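## Task

Leave the console with the MODE knob out, CHECK switched off, PROGRAM on P1 and the lever on CYCLE. The UNDER or OVER light must never come on, not even briefly. It lights whenever MODE is out, CHECK is on and the lever is on CYCLE all together while PROGRAM is on anything other than P1. The console is loose on the table: letting it lift or tip visibly and then fall back costs points. Controls that stay set only because the robot is still holding them do not count.

## Robot and tools

Robot: one six-joint UR-style arm (ur7e) with a Robotiq 2F-85 parallel gripper. There is only one arm, so every command is a single row for it.

Frames: positions are in the scene frame. Its origin sits on the table top under the arm base, +z is up, and +y points left when facing along +x. The base may be slightly tilted. The gripper's fingers point along its own +z and close along its own y. end_effector_position is the point midway between the pads when they are shut. Closed fingertips reach about 19 mm past it, open ones about 6 mm. A flat block sticks out roughly 9 cm toward the gripper's +x and turns with it. Closing moves the fingertips about 13 mm farther from the wrist, so leave that clearance above a surface. The reported hand position can be off, more so when the arm is stretched far.

execute_actions takes "actions", a list holding at most one item, plus an optional "pictures" boolean. An empty list only returns the current state. A move is {"rows": [...], "steps": n}: 1 to 15 rows and steps at most 15 (15 if omitted). Each step lasts 1/30 s, and the last row repeats if there are fewer rows than steps. A wait is {"steps": n} with no rows, n up to 300. It returns once that many steps have passed since the previous result, and your reply time counts toward them. A refused call moves nothing.

Each row has 9 numbers, each in [-1, 1], in this order: shoulder pan, shoulder lift, elbow, wrist 1, wrist 2, wrist 3 (six joint offsets), then gripper position, gripper force_limit, gripper speed. The six joint numbers are offsets, not absolute angles. They are measured from the joint angles printed in the most recent result that listed them. Before any such result in a scene, or for the second and later calls within one reply, they are measured from where the robot is when the action begins. They are never relative to the previous row. Scale: 1.0 equals 1.989 rad. Sending all zeros is not a pause: it pulls the arm back to those reference angles. Joint ranges in rad: pan -3.142 to 3.142, lift -6.283 to 6.283, elbow 0.000 to 3.142, wrists 1 to 3 each -6.283 to 6.283. A call is refused if it asks a joint to go more than 0.010 rad outward past its range. Actual ends may differ by up to 0.010 rad. Requests beyond the real end are clipped there, and the result may then say "joint sent to its limit". If that line is missing, the joint may still be at its end.

The three gripper numbers are absolute settings, not offsets. position: +1 is fully open (85 mm), about -0.8 brings the pads together, and -1 closes until something blocks. force_limit: about 20 N at -1, 128 N at 0 and 235 N at +1 per pad on a 40 mm object. Thin objects get less. speed: about 20, 85 and 150 mm/s at -1, 0 and +1, and a faster close grips somewhat harder. New force_limit or speed values only apply once position also changes by at least 0.01. To grip more softly, open first. To grasp, send -1, hold it, and confirm object_status = 2. Status codes: 0 moving, 1 blocked while opening, 2 blocked while closing, 3 reached the target or pads touching. Any new position number resets it to 0 for a moment. If a grip slips, the fingers close again on their own, except with force_limit -1, where status stays 2 even if the object is lost. position_measured is in counts: 3 open, 78 ≈ 60 mm, 130 ≈ 40 mm, 180 ≈ 20 mm, 230 closed.

Motion limits: commands are smoothed and lag about 0.17 s. Each step's target stays within 0.575 rad of each measured angle. If a step would put the gripper more than 100 mm from where it is, all targets are scaled back. Big moves therefore take several calls and may still be short when the result comes. Between calls the arm keeps heading for the last row's target until it nearly stops or a step is HELD. After that, only a new action moves it further.

Result lines: end_effector_position (m), end_effector_quat_wxyz, and linear and angular velocities (m/s, rad/s) in the scene frame. Joint positions and velocities are in column order (rad, rad/s). Wrist force and Wrist torque are in the gripper's own axes. They include noise of a few N and a fixed offset, saturate near 50 N, and may read "no reading". HELD marks steps whose row was not fully sent. "joint command not followed" means the clearance check altered the targets. MOTOR HOT appears from 70 °C. At 85 °C the brakes lock for a while (OVER-TEMPERATURE FAULT).

Faults: contact torque reaching a joint's load limit stops the arm for 10 s and drops the rest of the call. Limits are 132 N m for pan, lift and elbow and 24.6 N m for each wrist, with held weight included. An outside force of 150 N anywhere on the arm does the same. Avoid hard presses, slams and drops. Never knock anything off the table. Don't let the loose console lift or tip and fall back. Order the control changes so the wrong-program combination never happens. Controls must stay set after the gripper lets go.

zoom_image: "camera" is one of cam_high, cam_low or cam_wrist (each 672x504). "region" is [x0, y0, x1, y1] in pixels from the top-left, at most 504 by 504, taken from that camera's latest image. Calibration (K, distortion, T_world_to_cam) is provided per camera and may be a few degrees or millimetres off.

read_manual: optional "section" (only "licences") returns licence text. It does not move anything.

finished_scene: "scene" (1 or 2) ends that scene for good, grades it, and shows the next task. Replying without any tool call ends all remaining scenes.

Each tool is called after ">>>" as name(argument=value, ...) on one line, values as JSON.

## Session

>>> execute_actions(actions=[])

Scene clock: 0.00 s of 5400.00 s.
end_effector_position=(+0.3159, +0.3238, +0.2007) position_measured=3 object_status=3 end_effector_quat_wxyz=(-0.327, +0.719, +0.462, -0.403) end_effector_velocity=(-0.000, +0.000, -0.000) end_effector_angular_velocity=(-0.001, +0.000, +0.000)
Joint positions: [ 0.428 -0.674  1.622 -1.636 -1.684  2.91 ]
Joint velocities: [ 0.     0.     0.     0.    -0.     0.001]
Wrist force (N, on the end effector, along its own x y z axes, offset not removed): no reading
Wrist torque (N m, same axes, about the end effector's origin, offset not removed): no reading

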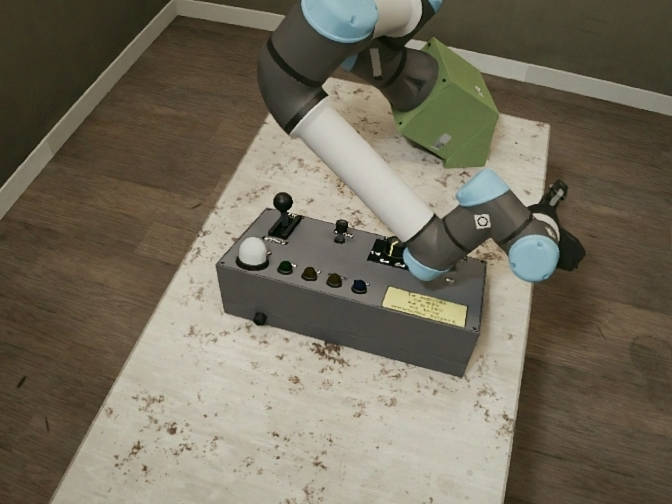

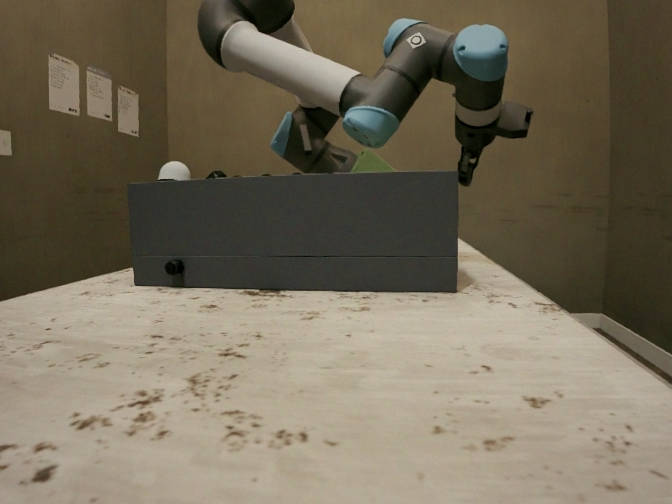

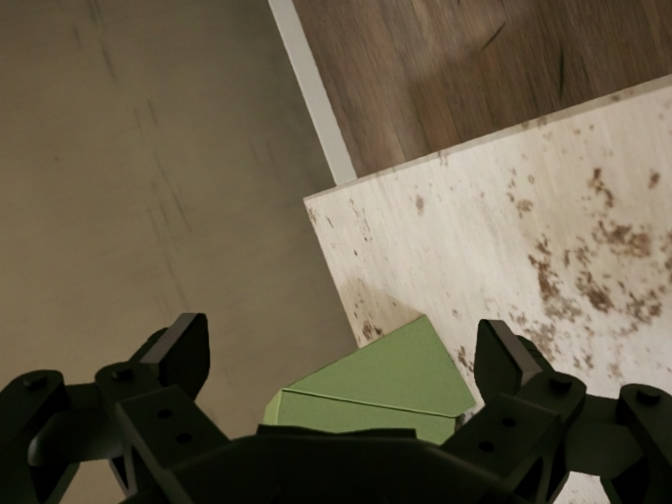

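>>> zoom_image(camera="cam_high", region=[200, 170, 520, 390])

Region (200, 170, 520, 390) of cam_high's 672x504 image, scaled by 1.575, with more detail than that image has; it fills the top 346 rows of this view, and the rest is white.

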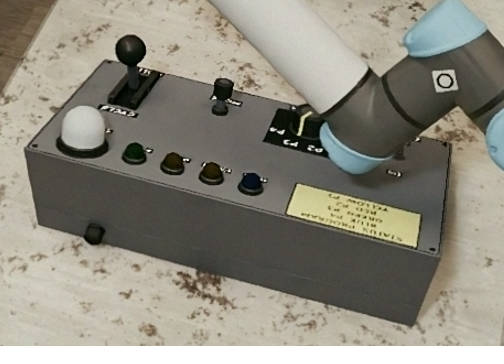

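>>> execute_actions(actions=[{"rows": [[0.3,0,0,0,0,0,1,0,0]], "steps": 15}])

Scene clock: 15.10 s of 5400.00 s.
end_effector_position=(+0.1810, +0.3864, +0.3512) position_measured=3 object_status=3 end_effector_quat_wxyz=(-0.231, +0.677, +0.644, -0.271) end_effector_velocity=(-0.293, +0.051, +0.222) end_effector_angular_velocity=(+0.277, -0.633, +0.512)
Joint positions: [ 0.924 -0.674  1.622 -1.636 -1.684  2.91 ]
Joint velocities: [ 0.86   0.     0.    -0.     0.001  0.   ]
Wrist force (N, on the end effector, along its own x y z axes, offset not removed): [1.8 -5.4 2.6]
Wrist torque (N m, same axes, about the end effector's origin, offset not removed): [-0.70 -0.31 -0.01]
Steps of this call (steps 1 to 90: nothing new was sent; then 11.60 s passed at rest; steps 91 to 105: all 15 steps of this action). Readings (joint positions | what the end effector reports):
91: [0.429 -0.674 1.622 -1.636 -1.684 2.910] | position_measured=3 object_status=3
92: [0.438 -0.674 1.622 -1.636 -1.684 2.910] | position_measured=3 object_status=3
94: [0.501 -0.674 1.622 -1.636 -1.684 2.910] | position_measured=3 object_status=3
98: [0.659 -0.674 1.622 -1.636 -1.684 2.910] | position_measured=3 object_status=3
105: the state above
camera_calibration (this result's frames):
cam_wrist: T_world_to_cam=[[0.719929, -0.0661952, -0.690883, 0.141202], [0.142404, -0.960174, 0.240387, 0.298744], [-0.679281, -0.271446, -0.681831, 0.615557], [0, 0, 0, 1]] pos_world=[0.273939, 0.463284, 0.445445]

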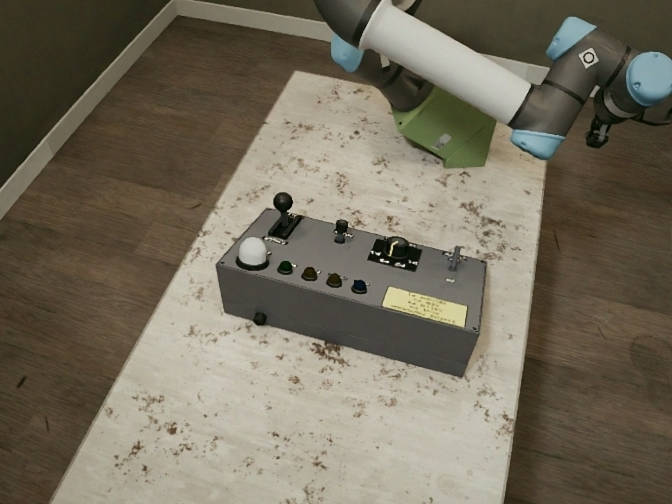

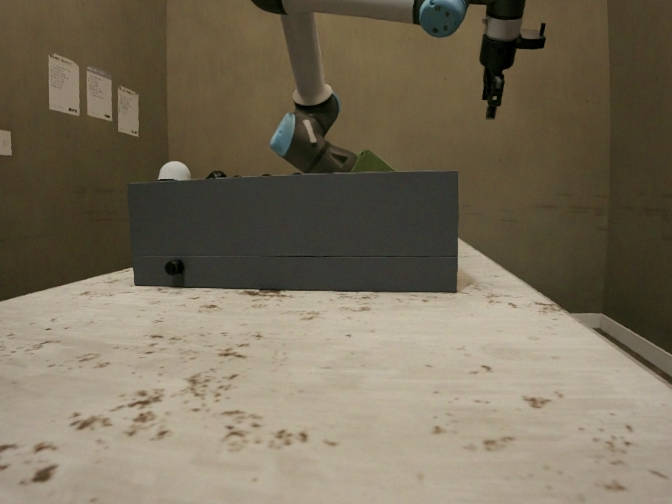

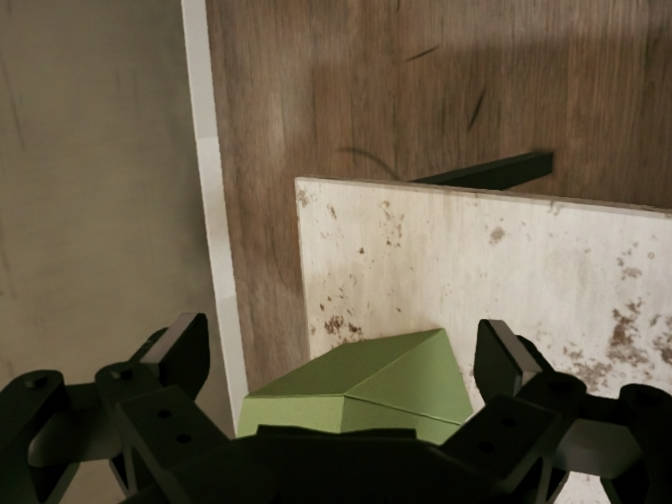

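>>> zoom_image(camera="cam_high", region=[200, 180, 500, 340])

>>> zoom_image(camera="cam_low", region=[120, 150, 470, 300])

Region (200, 180, 500, 340) of cam_high's 672x504 image, scaled by 1.680, with more detail than that image has; it fills the top 269 rows of this view, and the rest is white.

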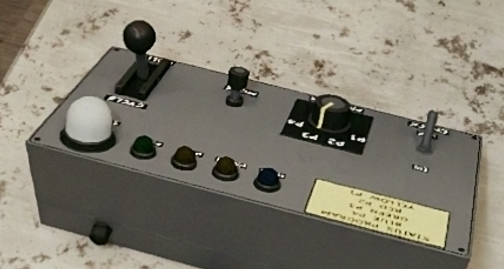

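Region (120, 150, 470, 300) of cam_low's 672x504 image, scaled by 1.440, with more detail than that image has; it fills the top 216 rows of this view, and the rest is white.

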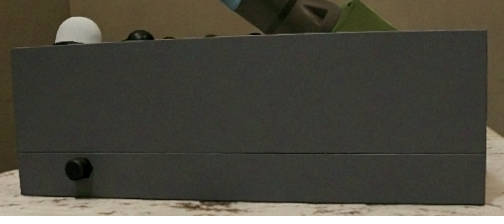

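>>> execute_actions(actions=[{"rows": [[-0.140,-0.486,0.277,-0.094,-0.397,0,1,0,0]], "steps": 15}], pictures=false)

Scene clock: 56.23 s of 5400.00 s.
end_effector_position=(+0.3054, +0.2167, +0.3186) position_measured=3 object_status=3 end_effector_quat_wxyz=(-0.119, +0.769, +0.614, -0.131) end_effector_velocity=(+0.319, -0.433, -0.013) end_effector_angular_velocity=(-0.054, -0.775, -0.680)
Joint positions: [ 0.802 -1.108  1.94  -1.749 -2.099  2.91 ]
Joint velocities: [-0.372 -1.132  0.547 -0.178 -0.856  0.   ]
Wrist force (N, on the end effector, along its own x y z axes, offset not removed): [1.8 2.9 2.8]
Wrist torque (N m, same axes, about the end effector's origin, offset not removed): [0.39 -0.48 -0.15]
Steps of this call (steps 1 to 30: the robot went on to your last target; steps 31 to 90: nothing new was sent; then 37.63 s passed at rest; steps 91 to 105: all 15 steps of this action). Readings (joint positions | what the end effector reports):
91: [1.024 -0.674 1.623 -1.637 -1.684 2.910] | position_measured=3 object_status=3
92: [1.016 -0.683 1.632 -1.644 -1.693 2.910] | position_measured=3 object_status=3
94: [0.976 -0.737 1.684 -1.664 -1.748 2.910] | position_measured=3 object_status=3
98: [0.904 -0.864 1.791 -1.700 -1.874 2.910] | position_measured=3 object_status=3
105: the state above

>>> execute_actions(actions=[{"steps": 30}])

Scene clock: 57.23 s of 5400.00 s.
end_effector_position=(+0.4001, -0.0003, +0.3205) position_measured=3 object_status=3 end_effector_quat_wxyz=(-0.001, +0.879, +0.477, -0.001) end_effector_velocity=(+0.000, -0.002, +0.000) end_effector_angular_velocity=(-0.001, -0.002, -0.003)
Joint positions: [ 0.646 -1.64   2.173 -1.823 -2.473  2.91 ]
Joint velocities: [-0.001 -0.004  0.001 -0.    -0.002  0.001]
Wrist force (N, on the end effector, along its own x y z axes, offset not removed): [3.9 4.1 1.7]
Wrist torque (N m, same axes, about the end effector's origin, offset not removed): [0.54 -0.55 0.09]
Steps of this call (steps 1 to 30: the robot went on to your last target). Readings (joint positions | what the end effector reports):
1: [0.790 -1.147 1.958 -1.755 -2.127 2.910] | position_measured=3 object_status=3
2: [0.778 -1.186 1.976 -1.761 -2.156 2.910] | position_measured=3 object_status=3
4: [0.753 -1.265 2.012 -1.772 -2.212 2.910] | position_measured=3 object_status=3
8: [0.705 -1.426 2.084 -1.796 -2.327 2.910] | position_measured=3 object_status=3
30: the state above
camera_calibration (this result's frames):
cam_wrist: T_world_to_cam=[[0.836218, -0.546861, -0.0410249, -0.318328], [-0.522948, -0.817702, 0.240603, 0.169807], [-0.165123, -0.179743, -0.969756, 0.525], [0, 0, 0, 1]] pos_world=[0.441681, 0.0591359, 0.455206]

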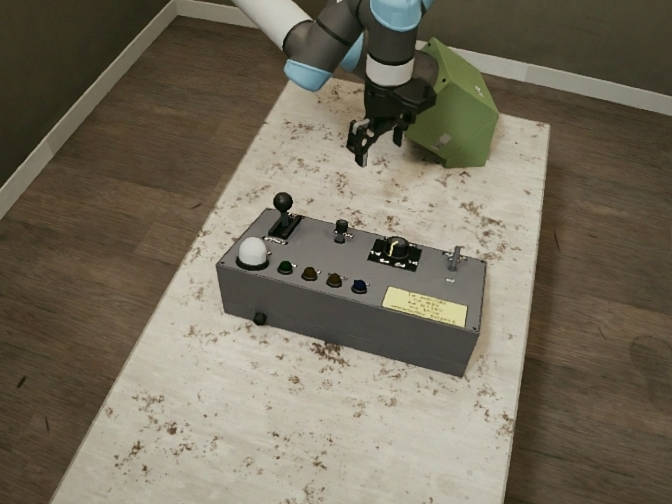

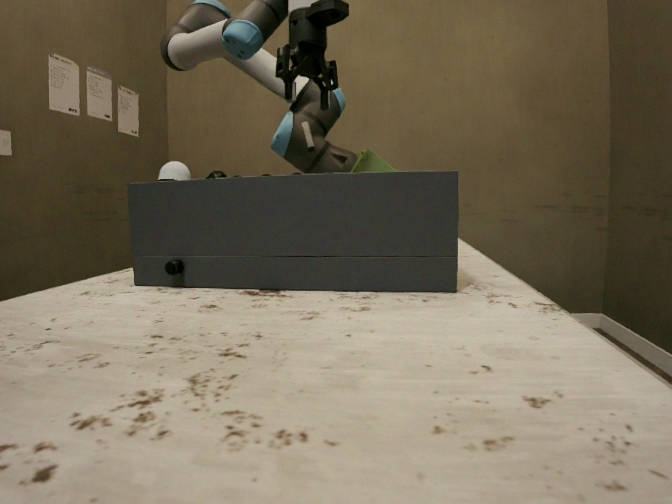

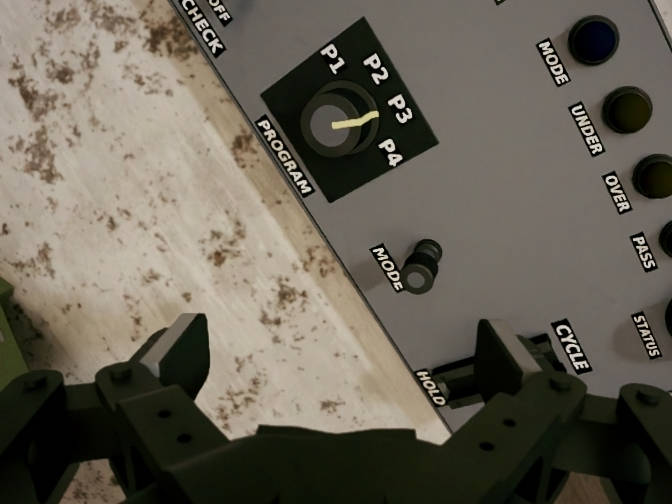

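>>> execute_actions(actions=[{"rows": [[-0.0754,0.1498,0.0258,-0.2722,-0.0139,0,1,0,0]], "steps": 15}], pictures=false)

>>> execute_actions(actions=[{"steps": 20}])

Scene clock: 76.67 s of 5400.00 s.
end_effector_position=(+0.4430, +0.0650, +0.2231) position_measured=3 object_status=3 end_effector_quat_wxyz=(-0.000, +0.928, +0.374, -0.004) end_effector_velocity=(+0.021, +0.019, -0.026) end_effector_angular_velocity=(+0.020, -0.041, -0.126)
Joint positions: [ 0.501 -1.352  2.223 -2.337 -2.5    2.91 ]
Joint velocities: [-0.039  0.092  0.012 -0.232 -0.007  0.   ]
Wrist force (N, on the end effector, along its own x y z axes, offset not removed): [-0.3 -1.5 1.9]
Wrist torque (N m, same axes, about the end effector's origin, offset not removed): [-0.45 0.19 0.17]
Steps of this call (steps 1 to 15: the robot went on to your last target; steps 16 to 90: nothing new was sent; then 15.93 s passed at rest; steps 91 to 105: all 15 steps of this action). Readings (joint positions | what the end effector reports):
91: [0.645 -1.639 2.174 -1.824 -2.474 2.910] | position_measured=3 object_status=3
92: [0.636 -1.631 2.179 -1.833 -2.477 2.910] | position_measured=3 object_status=3
94: [0.595 -1.566 2.193 -1.902 -2.484 2.910] | position_measured=3 object_status=3
98: [0.531 -1.422 2.213 -2.160 -2.495 2.910] | position_measured=3 object_status=3
105: the state above

Scene clock: 77.33 s of 5400.00 s.
end_effector_position=(+0.4455, +0.0671, +0.2200) position_measured=3 object_status=3 end_effector_quat_wxyz=(-0.000, +0.930, +0.367, -0.002) end_effector_velocity=(+0.000, -0.000, -0.000) end_effector_angular_velocity=(-0.000, -0.000, -0.001)
Joint positions: [ 0.496 -1.342  2.224 -2.364 -2.5    2.91 ]
Joint velocities: [-0.001  0.     0.    -0.001 -0.     0.   ]
Wrist force (N, on the end effector, along its own x y z axes, offset not removed): [0.8 0.1 0.1]
Wrist torque (N m, same axes, about the end effector's origin, offset not removed): [0.03 -0.09 -0.01]
Steps of this call (steps 1 to 20: the robot went on to your last target). Readings (joint positions | what the end effector reports):
1: [0.500 -1.350 2.223 -2.344 -2.500 2.910] | position_measured=3 object_status=3
2: [0.499 -1.348 2.223 -2.349 -2.500 2.910] | position_measured=3 object_status=3
4: [0.498 -1.345 2.224 -2.356 -2.500 2.910] | position_measured=3 object_status=3
8: [0.497 -1.343 2.224 -2.362 -2.500 2.910] | position_measured=3 object_status=3
20: the state above
camera_calibration (this result's frames):
cam_wrist: T_world_to_cam=[[0.680835, -0.731311, -0.0405964, -0.241957], [-0.703551, -0.668391, 0.241393, 0.343085], [-0.203668, -0.135787, -0.969578, 0.461388], [0, 0, 0, 1]] pos_world=[0.50008, 0.115019, 0.354711]

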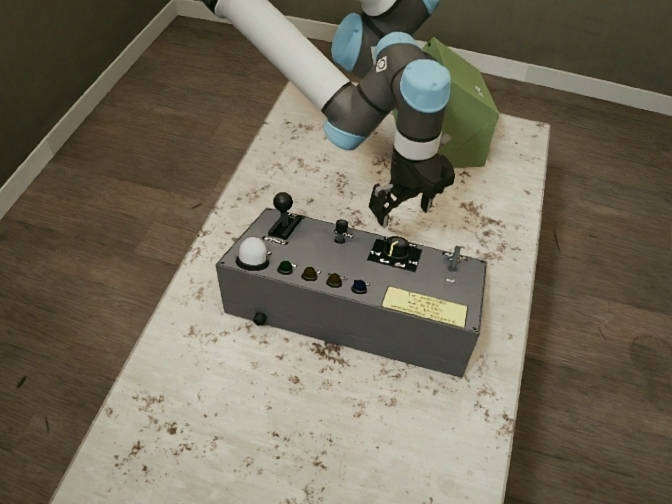

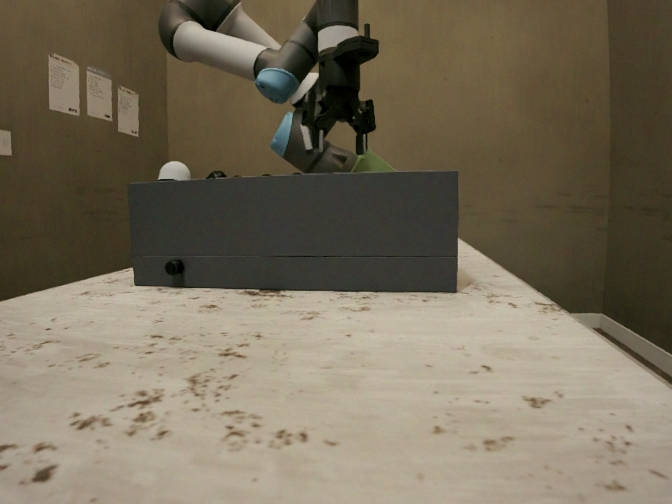

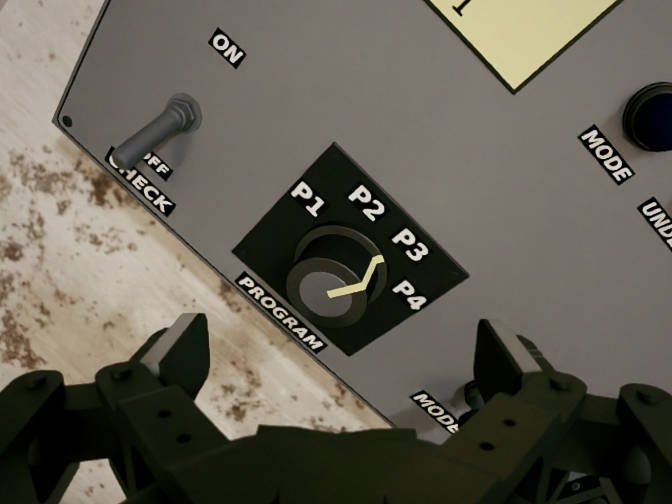

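>>> execute_actions(actions=[{"rows": [[-0.0452,0.0549,0.0317,-0.1478,-0.0015,0,1,0,0]], "steps": 15}], pictures=false)

>>> execute_actions(actions=[{"steps": 20}])

Scene clock: 89.63 s of 5400.00 s.
end_effector_position=(+0.4439, +0.0751, +0.1661) position_measured=3 object_status=3 end_effector_quat_wxyz=(-0.000, +0.954, +0.298, -0.002) end_effector_velocity=(+0.003, +0.001, -0.009) end_effector_angular_velocity=(+0.004, -0.013, -0.043)
Joint positions: [ 0.408 -1.235  2.286 -2.649 -2.503  2.91 ]
Joint velocities: [-0.017  0.023  0.012 -0.079 -0.001 -0.003]
Wrist force (N, on the end effector, along its own x y z axes, offset not removed): [2.1 1.3 0.5]
Wrist torque (N m, same axes, about the end effector's origin, offset not removed): [0.16 -0.43 -0.04]
Steps of this call (steps 1 to 15: the robot went on to your last target; steps 16 to 90: nothing new was sent; then 8.80 s passed at rest; steps 91 to 105: all 15 steps of this action). Readings (joint positions | what the end effector reports):
91: [0.495 -1.341 2.225 -2.365 -2.500 2.910] | position_measured=3 object_status=3
92: [0.487 -1.332 2.232 -2.375 -2.501 2.910] | position_measured=3 object_status=3
94: [0.455 -1.294 2.255 -2.443 -2.502 2.910] | position_measured=3 object_status=3
98: [0.422 -1.252 2.277 -2.588 -2.503 2.910] | position_measured=3 object_status=3
105: the state above

Scene clock: 90.30 s of 5400.00 s.
end_effector_position=(+0.4442, +0.0751, +0.1651) position_measured=3 object_status=3 end_effector_quat_wxyz=(-0.000, +0.955, +0.296, -0.001) end_effector_velocity=(+0.000, -0.000, -0.000) end_effector_angular_velocity=(+0.000, +0.000, -0.001)
Joint positions: [ 0.406 -1.233  2.287 -2.658 -2.503  2.91 ]
Joint velocities: [-0.001 -0.     0.    -0.     0.     0.   ]
Wrist force (N, on the end effector, along its own x y z axes, offset not removed): [0.5 -0.2 0.6]
Wrist torque (N m, same axes, about the end effector's origin, offset not removed): [0.00 -0.02 0.06]
Steps of this call (steps 1 to 15: the robot went on to your last target; steps 16 to 20: nothing new was sent). Readings (joint positions | what the end effector reports):
1: [0.408 -1.234 2.286 -2.651 -2.503 2.910] | position_measured=3 object_status=3
2: [0.407 -1.234 2.286 -2.653 -2.503 2.910] | position_measured=3 object_status=3
4: [0.407 -1.233 2.287 -2.655 -2.503 2.910] | position_measured=3 object_status=3
8: [0.406 -1.233 2.287 -2.657 -2.503 2.910] | position_measured=3 object_status=3
20: the state above
The arm was judged still, so your last target was given up. Only a new action makes it travel on or press farther. Fingers that are still opening or closing keep moving.
camera_calibration (this result's frames):
cam_wrist: T_world_to_cam=[[0.562917, -0.825563, -0.0396231, -0.178216], [-0.79637, -0.554592, 0.241294, 0.393523], [-0.221178, -0.104274, -0.969643, 0.414332], [0, 0, 0, 1]] pos_world=[0.505351, 0.11432, 0.299739]

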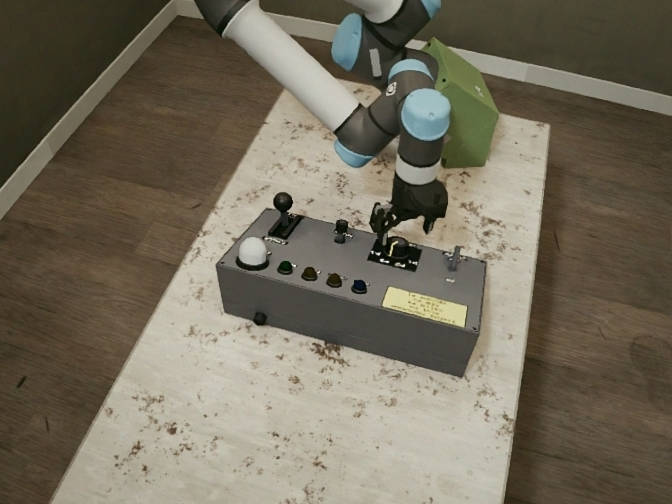

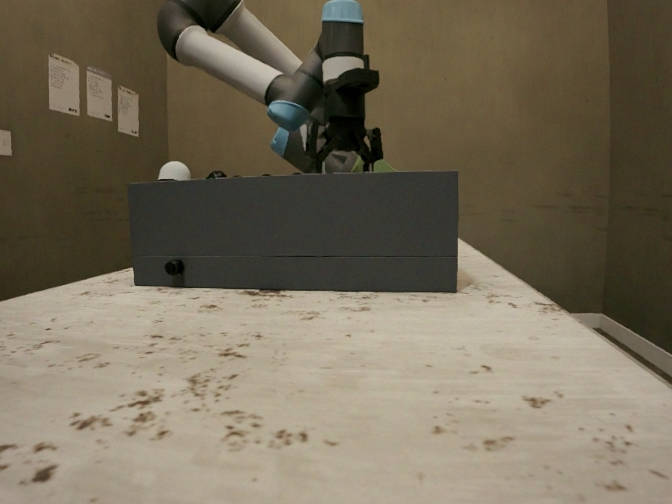

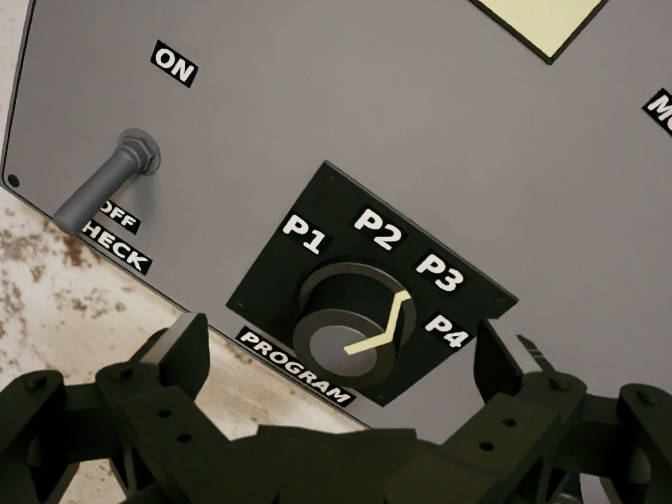

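>>> execute_actions(actions=[{"rows": [[0,0,0,0,0,0,-1,-0.3,0]], "steps": 15}], pictures=false)

Scene clock: 93.43 s of 5400.00 s.
end_effector_position=(+0.4442, +0.0751, +0.1651) position_measured=96 object_status=0 end_effector_quat_wxyz=(-0.000, +0.955, +0.296, -0.001) end_effector_velocity=(+0.000, +0.000, +0.000) end_effector_angular_velocity=(-0.000, -0.000, +0.002)
Joint positions: [ 0.406 -1.233  2.287 -2.658 -2.503  2.91 ]
Joint velocities: [ 0.     0.    -0.     0.    -0.    -0.001]
Wrist force (N, on the end effector, along its own x y z axes, offset not removed): [0.6 -3.0 2.2]
Wrist torque (N m, same axes, about the end effector's origin, offset not removed): [-0.41 0.02 0.05]
Steps of this call (steps 1 to 79: nothing new was sent; steps 80 to 94: all 15 steps of this action). Readings (joint positions | what the end effector reports):
80: [0.406 -1.233 2.287 -2.658 -2.503 2.910] | position_measured=3 object_status=0
81: [0.406 -1.233 2.287 -2.658 -2.503 2.910] | position_measured=4 object_status=0
83: [0.406 -1.233 2.287 -2.658 -2.503 2.910] | position_measured=14 object_status=0
87: [0.406 -1.233 2.287 -2.658 -2.503 2.910] | position_measured=43 object_status=0
94: the state above

Now rotate wrist 3 by −0.63 rad (one detent or so) while holding.

>>> execute_actions(actions=[{"rows": [[0,0,0,0,0,0,-1,-0.3,0],[0,0,0,0,0,0,-1,-0.3,0],[0,0,0,0,0,0,-1,-0.3,0],[0,0,0,0,0,0,-1,-0.3,0],[0,0,0,0,0,0,-1,-0.3,0],[0,0,0,0,0,-0.1,-1,-0.3,0],[0,0,0,0,0,-0.2,-1,-0.3,0],[0,0,0,0,0,-0.32,-1,-0.3,0]], "steps": 15}])

Scene clock: 96.93 s of 5400.00 s.
end_effector_position=(+0.4442, +0.0751, +0.1651) position_measured=231 object_status=3 end_effector_quat_wxyz=(-0.000, +0.859, +0.512, -0.001) end_effector_velocity=(+0.000, -0.000, +0.000) end_effector_angular_velocity=(+0.004, -0.000, +1.394)
Joint positions: [ 0.406 -1.233  2.287 -2.658 -2.503  2.436]
Joint velocities: [ 0.    -0.001 -0.001  0.    -0.    -1.395]
Wrist force (N, on the end effector, along its own x y z axes, offset not removed): [0.4 -1.1 1.2]
Wrist torque (N m, same axes, about the end effector's origin, offset not removed): [-0.23 0.07 0.18]
Steps of this call (steps 1 to 15: the robot went on to your last target; steps 16 to 90: nothing new was sent; steps 91 to 105: all 15 steps of this action). Readings (joint positions | what the end effector reports):
91: [0.406 -1.233 2.287 -2.658 -2.503 2.910] | position_measured=231 object_status=3
92: [0.406 -1.233 2.287 -2.658 -2.503 2.910] | position_measured=231 object_status=3
94: [0.406 -1.233 2.287 -2.658 -2.503 2.910] | position_measured=231 object_status=3
98: [0.406 -1.233 2.287 -2.658 -2.503 2.875] | position_measured=231 object_status=3
105: the state above
camera_calibration (this result's frames):
cam_wrist: T_world_to_cam=[[0.877831, -0.477239, -0.0406786, -0.344101], [-0.454984, -0.857398, 0.240537, 0.264737], [-0.149671, -0.192643, -0.969787, 0.389223], [0, 0, 0, 1]] pos_world=[0.480769, 0.137747, 0.299787]

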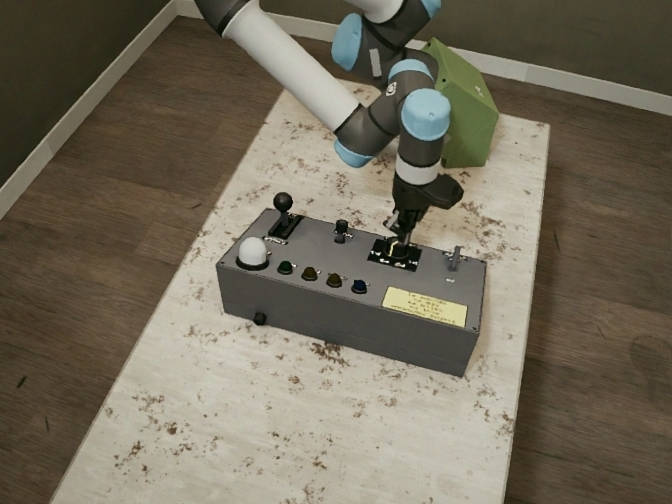

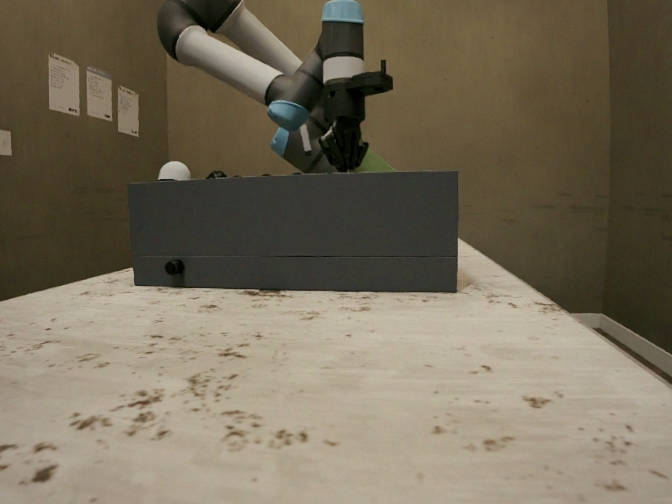

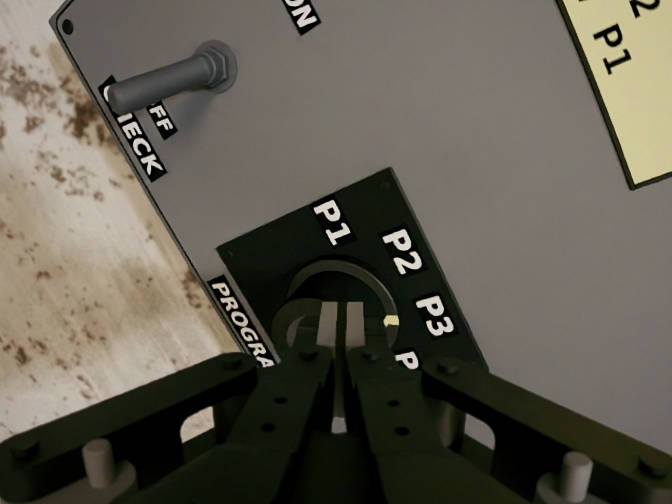

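>>> execute_actions(actions=[{"rows": [[0,0,0,0,0,0,1,0,1],[0,0,0,0,0,0,1,0,1],[0,0,0,0,0,0,1,0,1],[0,0,0,0,0,0,1,0,1],[0,0,0,0,0,0,1,0,1],[0,0,0,0,0,0,1,0,1],[0,0,0,0,0,0,1,0,1],[0,0,0,0,0,0,1,0,1],[0,0,0,0,0,0,1,0,1],[0,0,0,0,0,0,1,0,1],[-0.0257,0.0272,0.0120,-0.0734,0.0017,0,1,0,1]], "steps": 15}], pictures=false)

>>> execute_actions(actions=[{"steps": 20}])

Scene clock: 108.73 s of 5400.00 s.
end_effector_position=(+0.4423, +0.0751, +0.1476) position_measured=69 object_status=0 end_effector_quat_wxyz=(-0.001, +0.869, +0.494, -0.005) end_effector_velocity=(+0.015, -0.005, -0.083) end_effector_angular_velocity=(+0.014, -0.049, -0.383)
Joint positions: [ 0.375 -1.199  2.302 -2.739 -2.501  2.432]
Joint velocities: [-0.167  0.179  0.074 -0.562  0.012  0.035]
Wrist force (N, on the end effector, along its own x y z axes, offset not removed): [1.0 4.8 2.4]
Wrist torque (N m, same axes, about the end effector's origin, offset not removed): [0.92 -0.13 -0.02]
Steps of this call (steps 1 to 30: the robot went on to your last target; steps 31 to 90: nothing new was sent; then 8.30 s passed at rest; steps 91 to 105: all 15 steps of this action). Readings (joint positions | what the end effector reports):
91: [0.406 -1.233 2.287 -2.658 -2.503 2.275] | position_measured=231 object_status=0
92: [0.406 -1.233 2.287 -2.658 -2.503 2.283] | position_measured=230 object_status=0
94: [0.406 -1.233 2.287 -2.658 -2.503 2.336] | position_measured=212 object_status=0
98: [0.406 -1.233 2.287 -2.658 -2.503 2.405] | position_measured=161 object_status=0
105: the state above

Scene clock: 109.40 s of 5400.00 s.
end_effector_position=(+0.4440, +0.0743, +0.1382) position_measured=3 object_status=3 end_effector_quat_wxyz=(-0.000, +0.880, +0.475, -0.001) end_effector_velocity=(-0.000, +0.000, -0.000) end_effector_angular_velocity=(+0.000, +0.000, -0.001)
Joint positions: [ 0.355 -1.179  2.311 -2.804 -2.5    2.436]
Joint velocities: [-0.001  0.001  0.001 -0.002  0.     0.   ]
Wrist force (N, on the end effector, along its own x y z axes, offset not removed): [2.2 2.3 1.4]
Wrist torque (N m, same axes, about the end effector's origin, offset not removed): [0.36 -0.22 0.10]
Steps of this call (steps 1 to 20: the robot went on to your last target). Readings (joint positions | what the end effector reports):
1: [0.370 -1.194 2.304 -2.755 -2.501 2.433] | position_measured=56 object_status=0
2: [0.366 -1.190 2.306 -2.767 -2.501 2.434] | position_measured=43 object_status=0
4: [0.361 -1.185 2.308 -2.784 -2.500 2.435] | position_measured=18 object_status=0
8: [0.357 -1.180 2.310 -2.798 -2.500 2.436] | position_measured=4 object_status=0
20: the state above
camera_calibration (this result's frames):
cam_wrist: T_world_to_cam=[[0.834212, -0.549941, -0.0406819, -0.320596], [-0.525957, -0.815657, 0.240981, 0.298709], [-0.165708, -0.179633, -0.969677, 0.36907], [0, 0, 0, 1]] pos_world=[0.485711, 0.133632, 0.272853]

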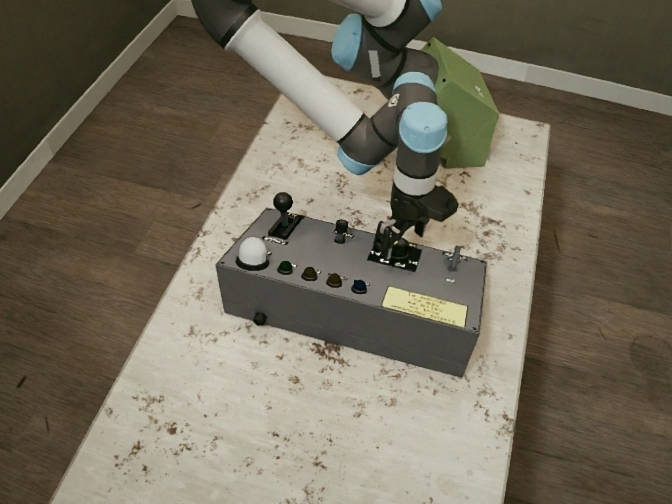

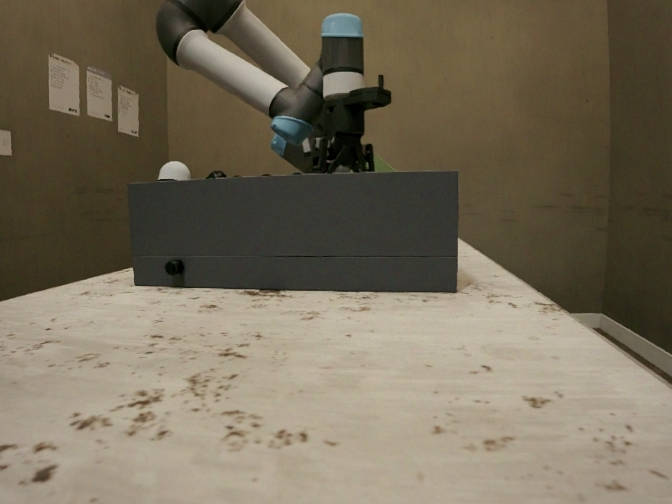

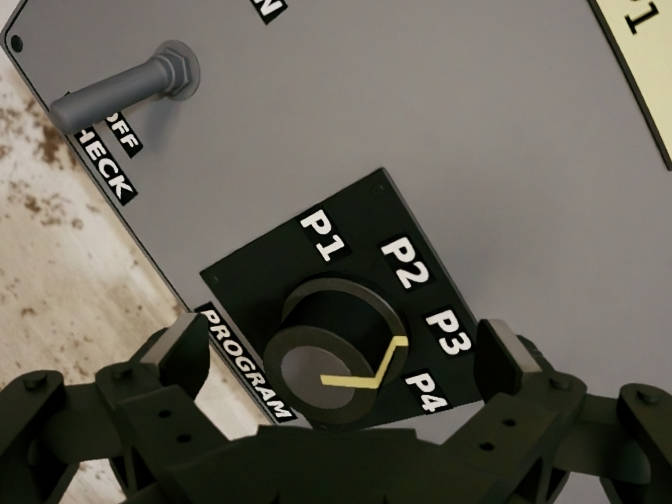

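>>> execute_actions(actions=[{"rows": [[0,0,0,0,0,0,-1,-0.3,0]], "steps": 15}], pictures=false)

>>> execute_actions(actions=[{"steps": 20}], pictures=false)

Scene clock: 114.60 s of 5400.00 s.
end_effector_position=(+0.4439, +0.0743, +0.1381) position_measured=96 object_status=0 end_effector_quat_wxyz=(-0.000, +0.880, +0.475, -0.002) end_effector_velocity=(-0.000, +0.000, +0.000) end_effector_angular_velocity=(-0.000, -0.001, +0.001)
Joint positions: [ 0.355 -1.178  2.311 -2.804 -2.5    2.436]
Joint velocities: [ 0.001 -0.     0.     0.    -0.     0.   ]
Wrist force (N, on the end effector, along its own x y z axes, offset not removed): [2.4 0.2 4.6]
Wrist torque (N m, same axes, about the end effector's origin, offset not removed): [-0.01 -0.18 0.02]
Steps of this call (steps 1 to 15: the robot went on to your last target; steps 16 to 90: nothing new was sent; then 1.70 s passed at rest; steps 91 to 105: all 15 steps of this action). Readings (joint positions | what the end effector reports):
91: [0.355 -1.178 2.311 -2.804 -2.500 2.436] | position_measured=3 object_status=0
92: [0.355 -1.178 2.311 -2.804 -2.500 2.436] | position_measured=4 object_status=0
94: [0.355 -1.178 2.311 -2.804 -2.500 2.436] | position_measured=14 object_status=0
98: [0.355 -1.178 2.311 -2.804 -2.500 2.436] | position_measured=43 object_status=0
105: the state above

Scene clock: 124.97 s of 5400.00 s.
end_effector_position=(+0.4478, +0.0773, +0.1447) position_measured=231 object_status=3 end_effector_quat_wxyz=(-0.002, +0.882, +0.471, +0.009) end_effector_velocity=(-0.000, +0.000, -0.000) end_effector_angular_velocity=(+0.000, +0.001, +0.001)
Joint positions: [ 0.367 -1.185  2.309 -2.815 -2.493  2.436]
Joint velocities: [-0.     0.     0.     0.     0.    -0.001]
Wrist force (N, on the end effector, along its own x y z axes, offset not removed): [6.2 1.6 -30.4]
Wrist torque (N m, same axes, about the end effector's origin, offset not removed): [0.66 -1.02 0.06]
FORCE FAULT: contact force on the arm reached its limit, and the arm stopped for 10 seconds. The contact can be on any part of the arm, not only on its tool. The arm's remaining commands of this call were not run. The arm holds still and accepts commands again. Move the arm away from the contact; if what it grips holds it there, let go first. Pushing or pulling that hard again can fault the arm again.
The stop began at step 11 of this call (marked STOPPED below). From that step on the arm followed nothing that you had sent. Nothing is kept back now, and the robot has no last target.
Steps of this call (steps 1 to 10: the robot went on to your last target; steps 11 to 311: the stop). Readings (joint positions | what the end effector reports):
1: [0.355 -1.178 2.311 -2.804 -2.500 2.436] | position_measured=103 object_status=0
2: [0.355 -1.178 2.311 -2.804 -2.500 2.436] | position_measured=111 object_status=0
4: [0.355 -1.178 2.311 -2.804 -2.500 2.436] | position_measured=126 object_status=0
8: [0.355 -1.178 2.311 -2.804 -2.499 2.436] | position_measured=156 object_status=0
11: [0.357 -1.179 2.311 -2.804 -2.497 2.436] | position_measured=176 object_status=0 STOPPED
311: the state above

>>> execute_actions(actions=[{"rows": [[0,0,0,0,0,0,1,0,1]], "steps": 15}], pictures=false)

Scene clock: 134.47 s of 5400.00 s.
end_effector_position=(+0.4478, +0.0773, +0.1447) position_measured=69 object_status=0 end_effector_quat_wxyz=(-0.002, +0.882, +0.471, +0.009) end_effector_velocity=(+0.000, +0.000, +0.000) end_effector_angular_velocity=(+0.000, -0.000, +0.001)
Joint positions: [ 0.367 -1.185  2.309 -2.815 -2.493  2.436]
Joint velocities: [ 0.001  0.    -0.     0.    -0.    -0.   ]
Wrist force (N, on the end effector, along its own x y z axes, offset not removed): [-0.1 1.3 1.8]
Wrist torque (N m, same axes, about the end effector's origin, offset not removed): [0.05 0.15 0.26]
Steps of this call (steps 1 to 90: nothing new was sent; then 6.00 s passed at rest; steps 91 to 105: all 15 steps of this action). Readings (joint positions | what the end effector reports):
91: [0.367 -1.185 2.309 -2.815 -2.493 2.436] | position_measured=231 object_status=0
92: [0.367 -1.185 2.309 -2.815 -2.493 2.436] | position_measured=230 object_status=0
94: [0.367 -1.185 2.309 -2.815 -2.493 2.436] | position_measured=212 object_status=0
98: [0.367 -1.185 2.309 -2.815 -2.493 2.436] | position_measured=161 object_status=0
105: the state above

>>> execute_actions(actions=[{"rows": [[-0.0211,0.0213,0.0060,-0.0377,-0.0015,0,1,0,1]], "steps": 15}])

Scene clock: 136.67 s of 5400.00 s.
end_effector_position=(+0.4437, +0.0744, +0.1225) position_measured=3 object_status=3 end_effector_quat_wxyz=(-0.001, +0.891, +0.453, -0.001) end_effector_velocity=(-0.001, -0.001, -0.004) end_effector_angular_velocity=(-0.002, +0.003, -0.009)
Joint positions: [ 0.326 -1.143  2.321 -2.888 -2.496  2.436]
Joint velocities: [-0.008  0.008  0.002 -0.014 -0.     0.   ]
Wrist force (N, on the end effector, along its own x y z axes, offset not removed): [-0.8 1.4 0.1]
Wrist torque (N m, same axes, about the end effector's origin, offset not removed): [0.10 0.13 0.07]
Steps of this call (steps 1 to 15: the robot went on to your last target; steps 16 to 51: nothing new was sent; steps 52 to 66: all 15 steps of this action). Readings (joint positions | what the end effector reports):
52: [0.366 -1.184 2.309 -2.816 -2.493 2.436] | position_measured=3 object_status=3
53: [0.360 -1.178 2.311 -2.824 -2.493 2.436] | position_measured=3 object_status=3
55: [0.346 -1.163 2.315 -2.850 -2.494 2.436] | position_measured=3 object_status=3
59: [0.332 -1.149 2.319 -2.878 -2.495 2.436] | position_measured=3 object_status=3
66: the state above
camera_calibration (this result's frames):
cam_wrist: T_world_to_cam=[[0.806442, -0.589876, -0.0412046, -0.305584], [-0.564992, -0.78923, 0.240622, 0.317832], [-0.174457, -0.170767, -0.969744, 0.357065], [0, 0, 0, 1]] pos_world=[0.4883, 0.131561, 0.257192]

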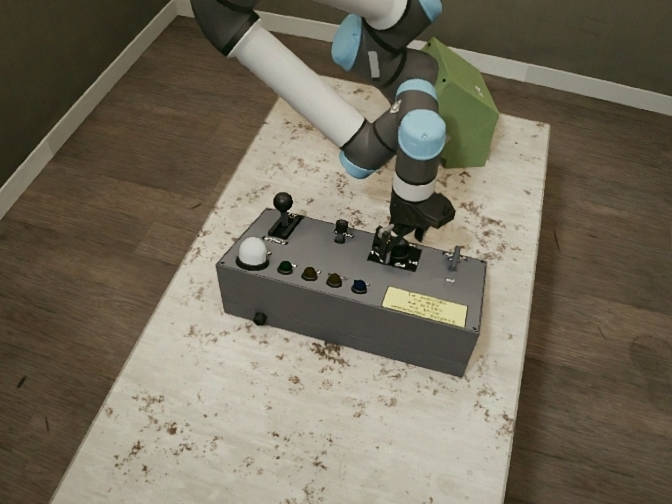

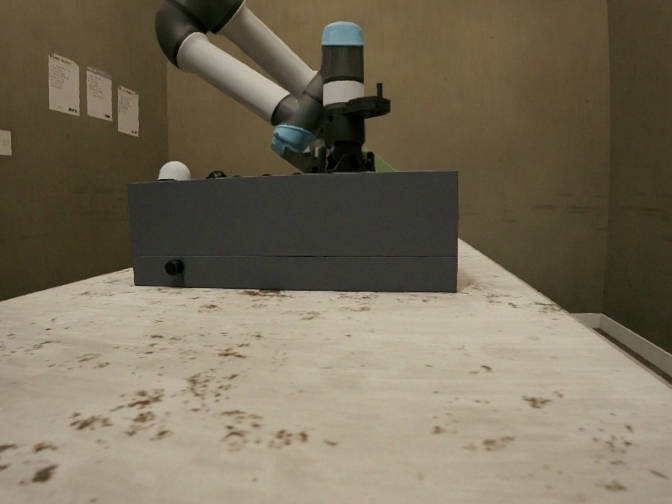

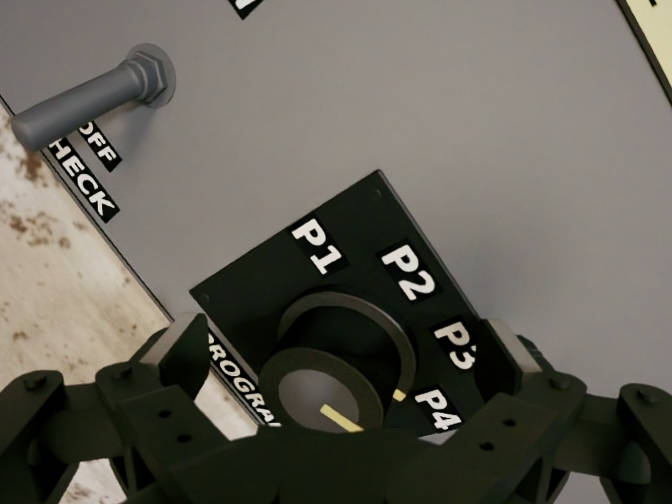

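>>> execute_actions(actions=[{"rows": [[0,0,0,0,0,0,-1,-0.5,0]], "steps": 15}], pictures=false)

>>> execute_actions(actions=[{"steps": 12}], pictures=false)

Scene clock: 140.13 s of 5400.00 s.
end_effector_position=(+0.4436, +0.0744, +0.1224) position_measured=96 object_status=0 end_effector_quat_wxyz=(-0.001, +0.891, +0.453, -0.002) end_effector_velocity=(-0.001, +0.002, +0.000) end_effector_angular_velocity=(+0.005, +0.003, +0.006)
Joint positions: [ 0.326 -1.143  2.321 -2.888 -2.496  2.436]
Joint velocities: [ 0.001 -0.001  0.     0.005  0.005 -0.001]
Wrist force (N, on the end effector, along its own x y z axes, offset not removed): [2.3 -0.9 -0.1]
Wrist torque (N m, same axes, about the end effector's origin, offset not removed): [0.68 -0.25 0.19]
Steps of this call (steps 1 to 15: the robot went on to your last target; steps 16 to 89: nothing new was sent; steps 90 to 104: all 15 steps of this action). Readings (joint positions | what the end effector reports):
90: [0.325 -1.142 2.321 -2.890 -2.496 2.436] | position_measured=3 object_status=0
91: [0.325 -1.142 2.321 -2.890 -2.496 2.436] | position_measured=4 object_status=0
93: [0.325 -1.143 2.321 -2.890 -2.496 2.436] | position_measured=14 object_status=0
97: [0.325 -1.143 2.321 -2.889 -2.496 2.436] | position_measured=43 object_status=0
104: the state above

Scene clock: 140.53 s of 5400.00 s.
end_effector_position=(+0.4436, +0.0747, +0.1227) position_measured=127 object_status=2 end_effector_quat_wxyz=(-0.001, +0.891, +0.454, -0.001) end_effector_velocity=(+0.000, -0.001, -0.001) end_effector_angular_velocity=(-0.002, +0.001, -0.001)
Joint positions: [ 0.326 -1.143  2.321 -2.888 -2.495  2.436]
Joint velocities: [-0.003  0.     0.    -0.002 -0.001 -0.001]
Wrist force (N, on the end effector, along its own x y z axes, offset not removed): [30.0 -50.0 -50.0]
Wrist torque (N m, same axes, about the end effector's origin, offset not removed): [1.59 -0.13 1.97]
Steps of this call (steps 1 to 12: the robot went on to your last target). Readings (joint positions | what the end effector reports):
1: [0.326 -1.143 2.321 -2.888 -2.495 2.436] | position_measured=103 object_status=0
2: [0.326 -1.143 2.321 -2.888 -2.495 2.436] | position_measured=110 object_status=0
4: [0.326 -1.143 2.321 -2.888 -2.494 2.436] | position_measured=123 object_status=0
8: [0.326 -1.143 2.321 -2.888 -2.495 2.436] | position_measured=127 object_status=0
12: the state above


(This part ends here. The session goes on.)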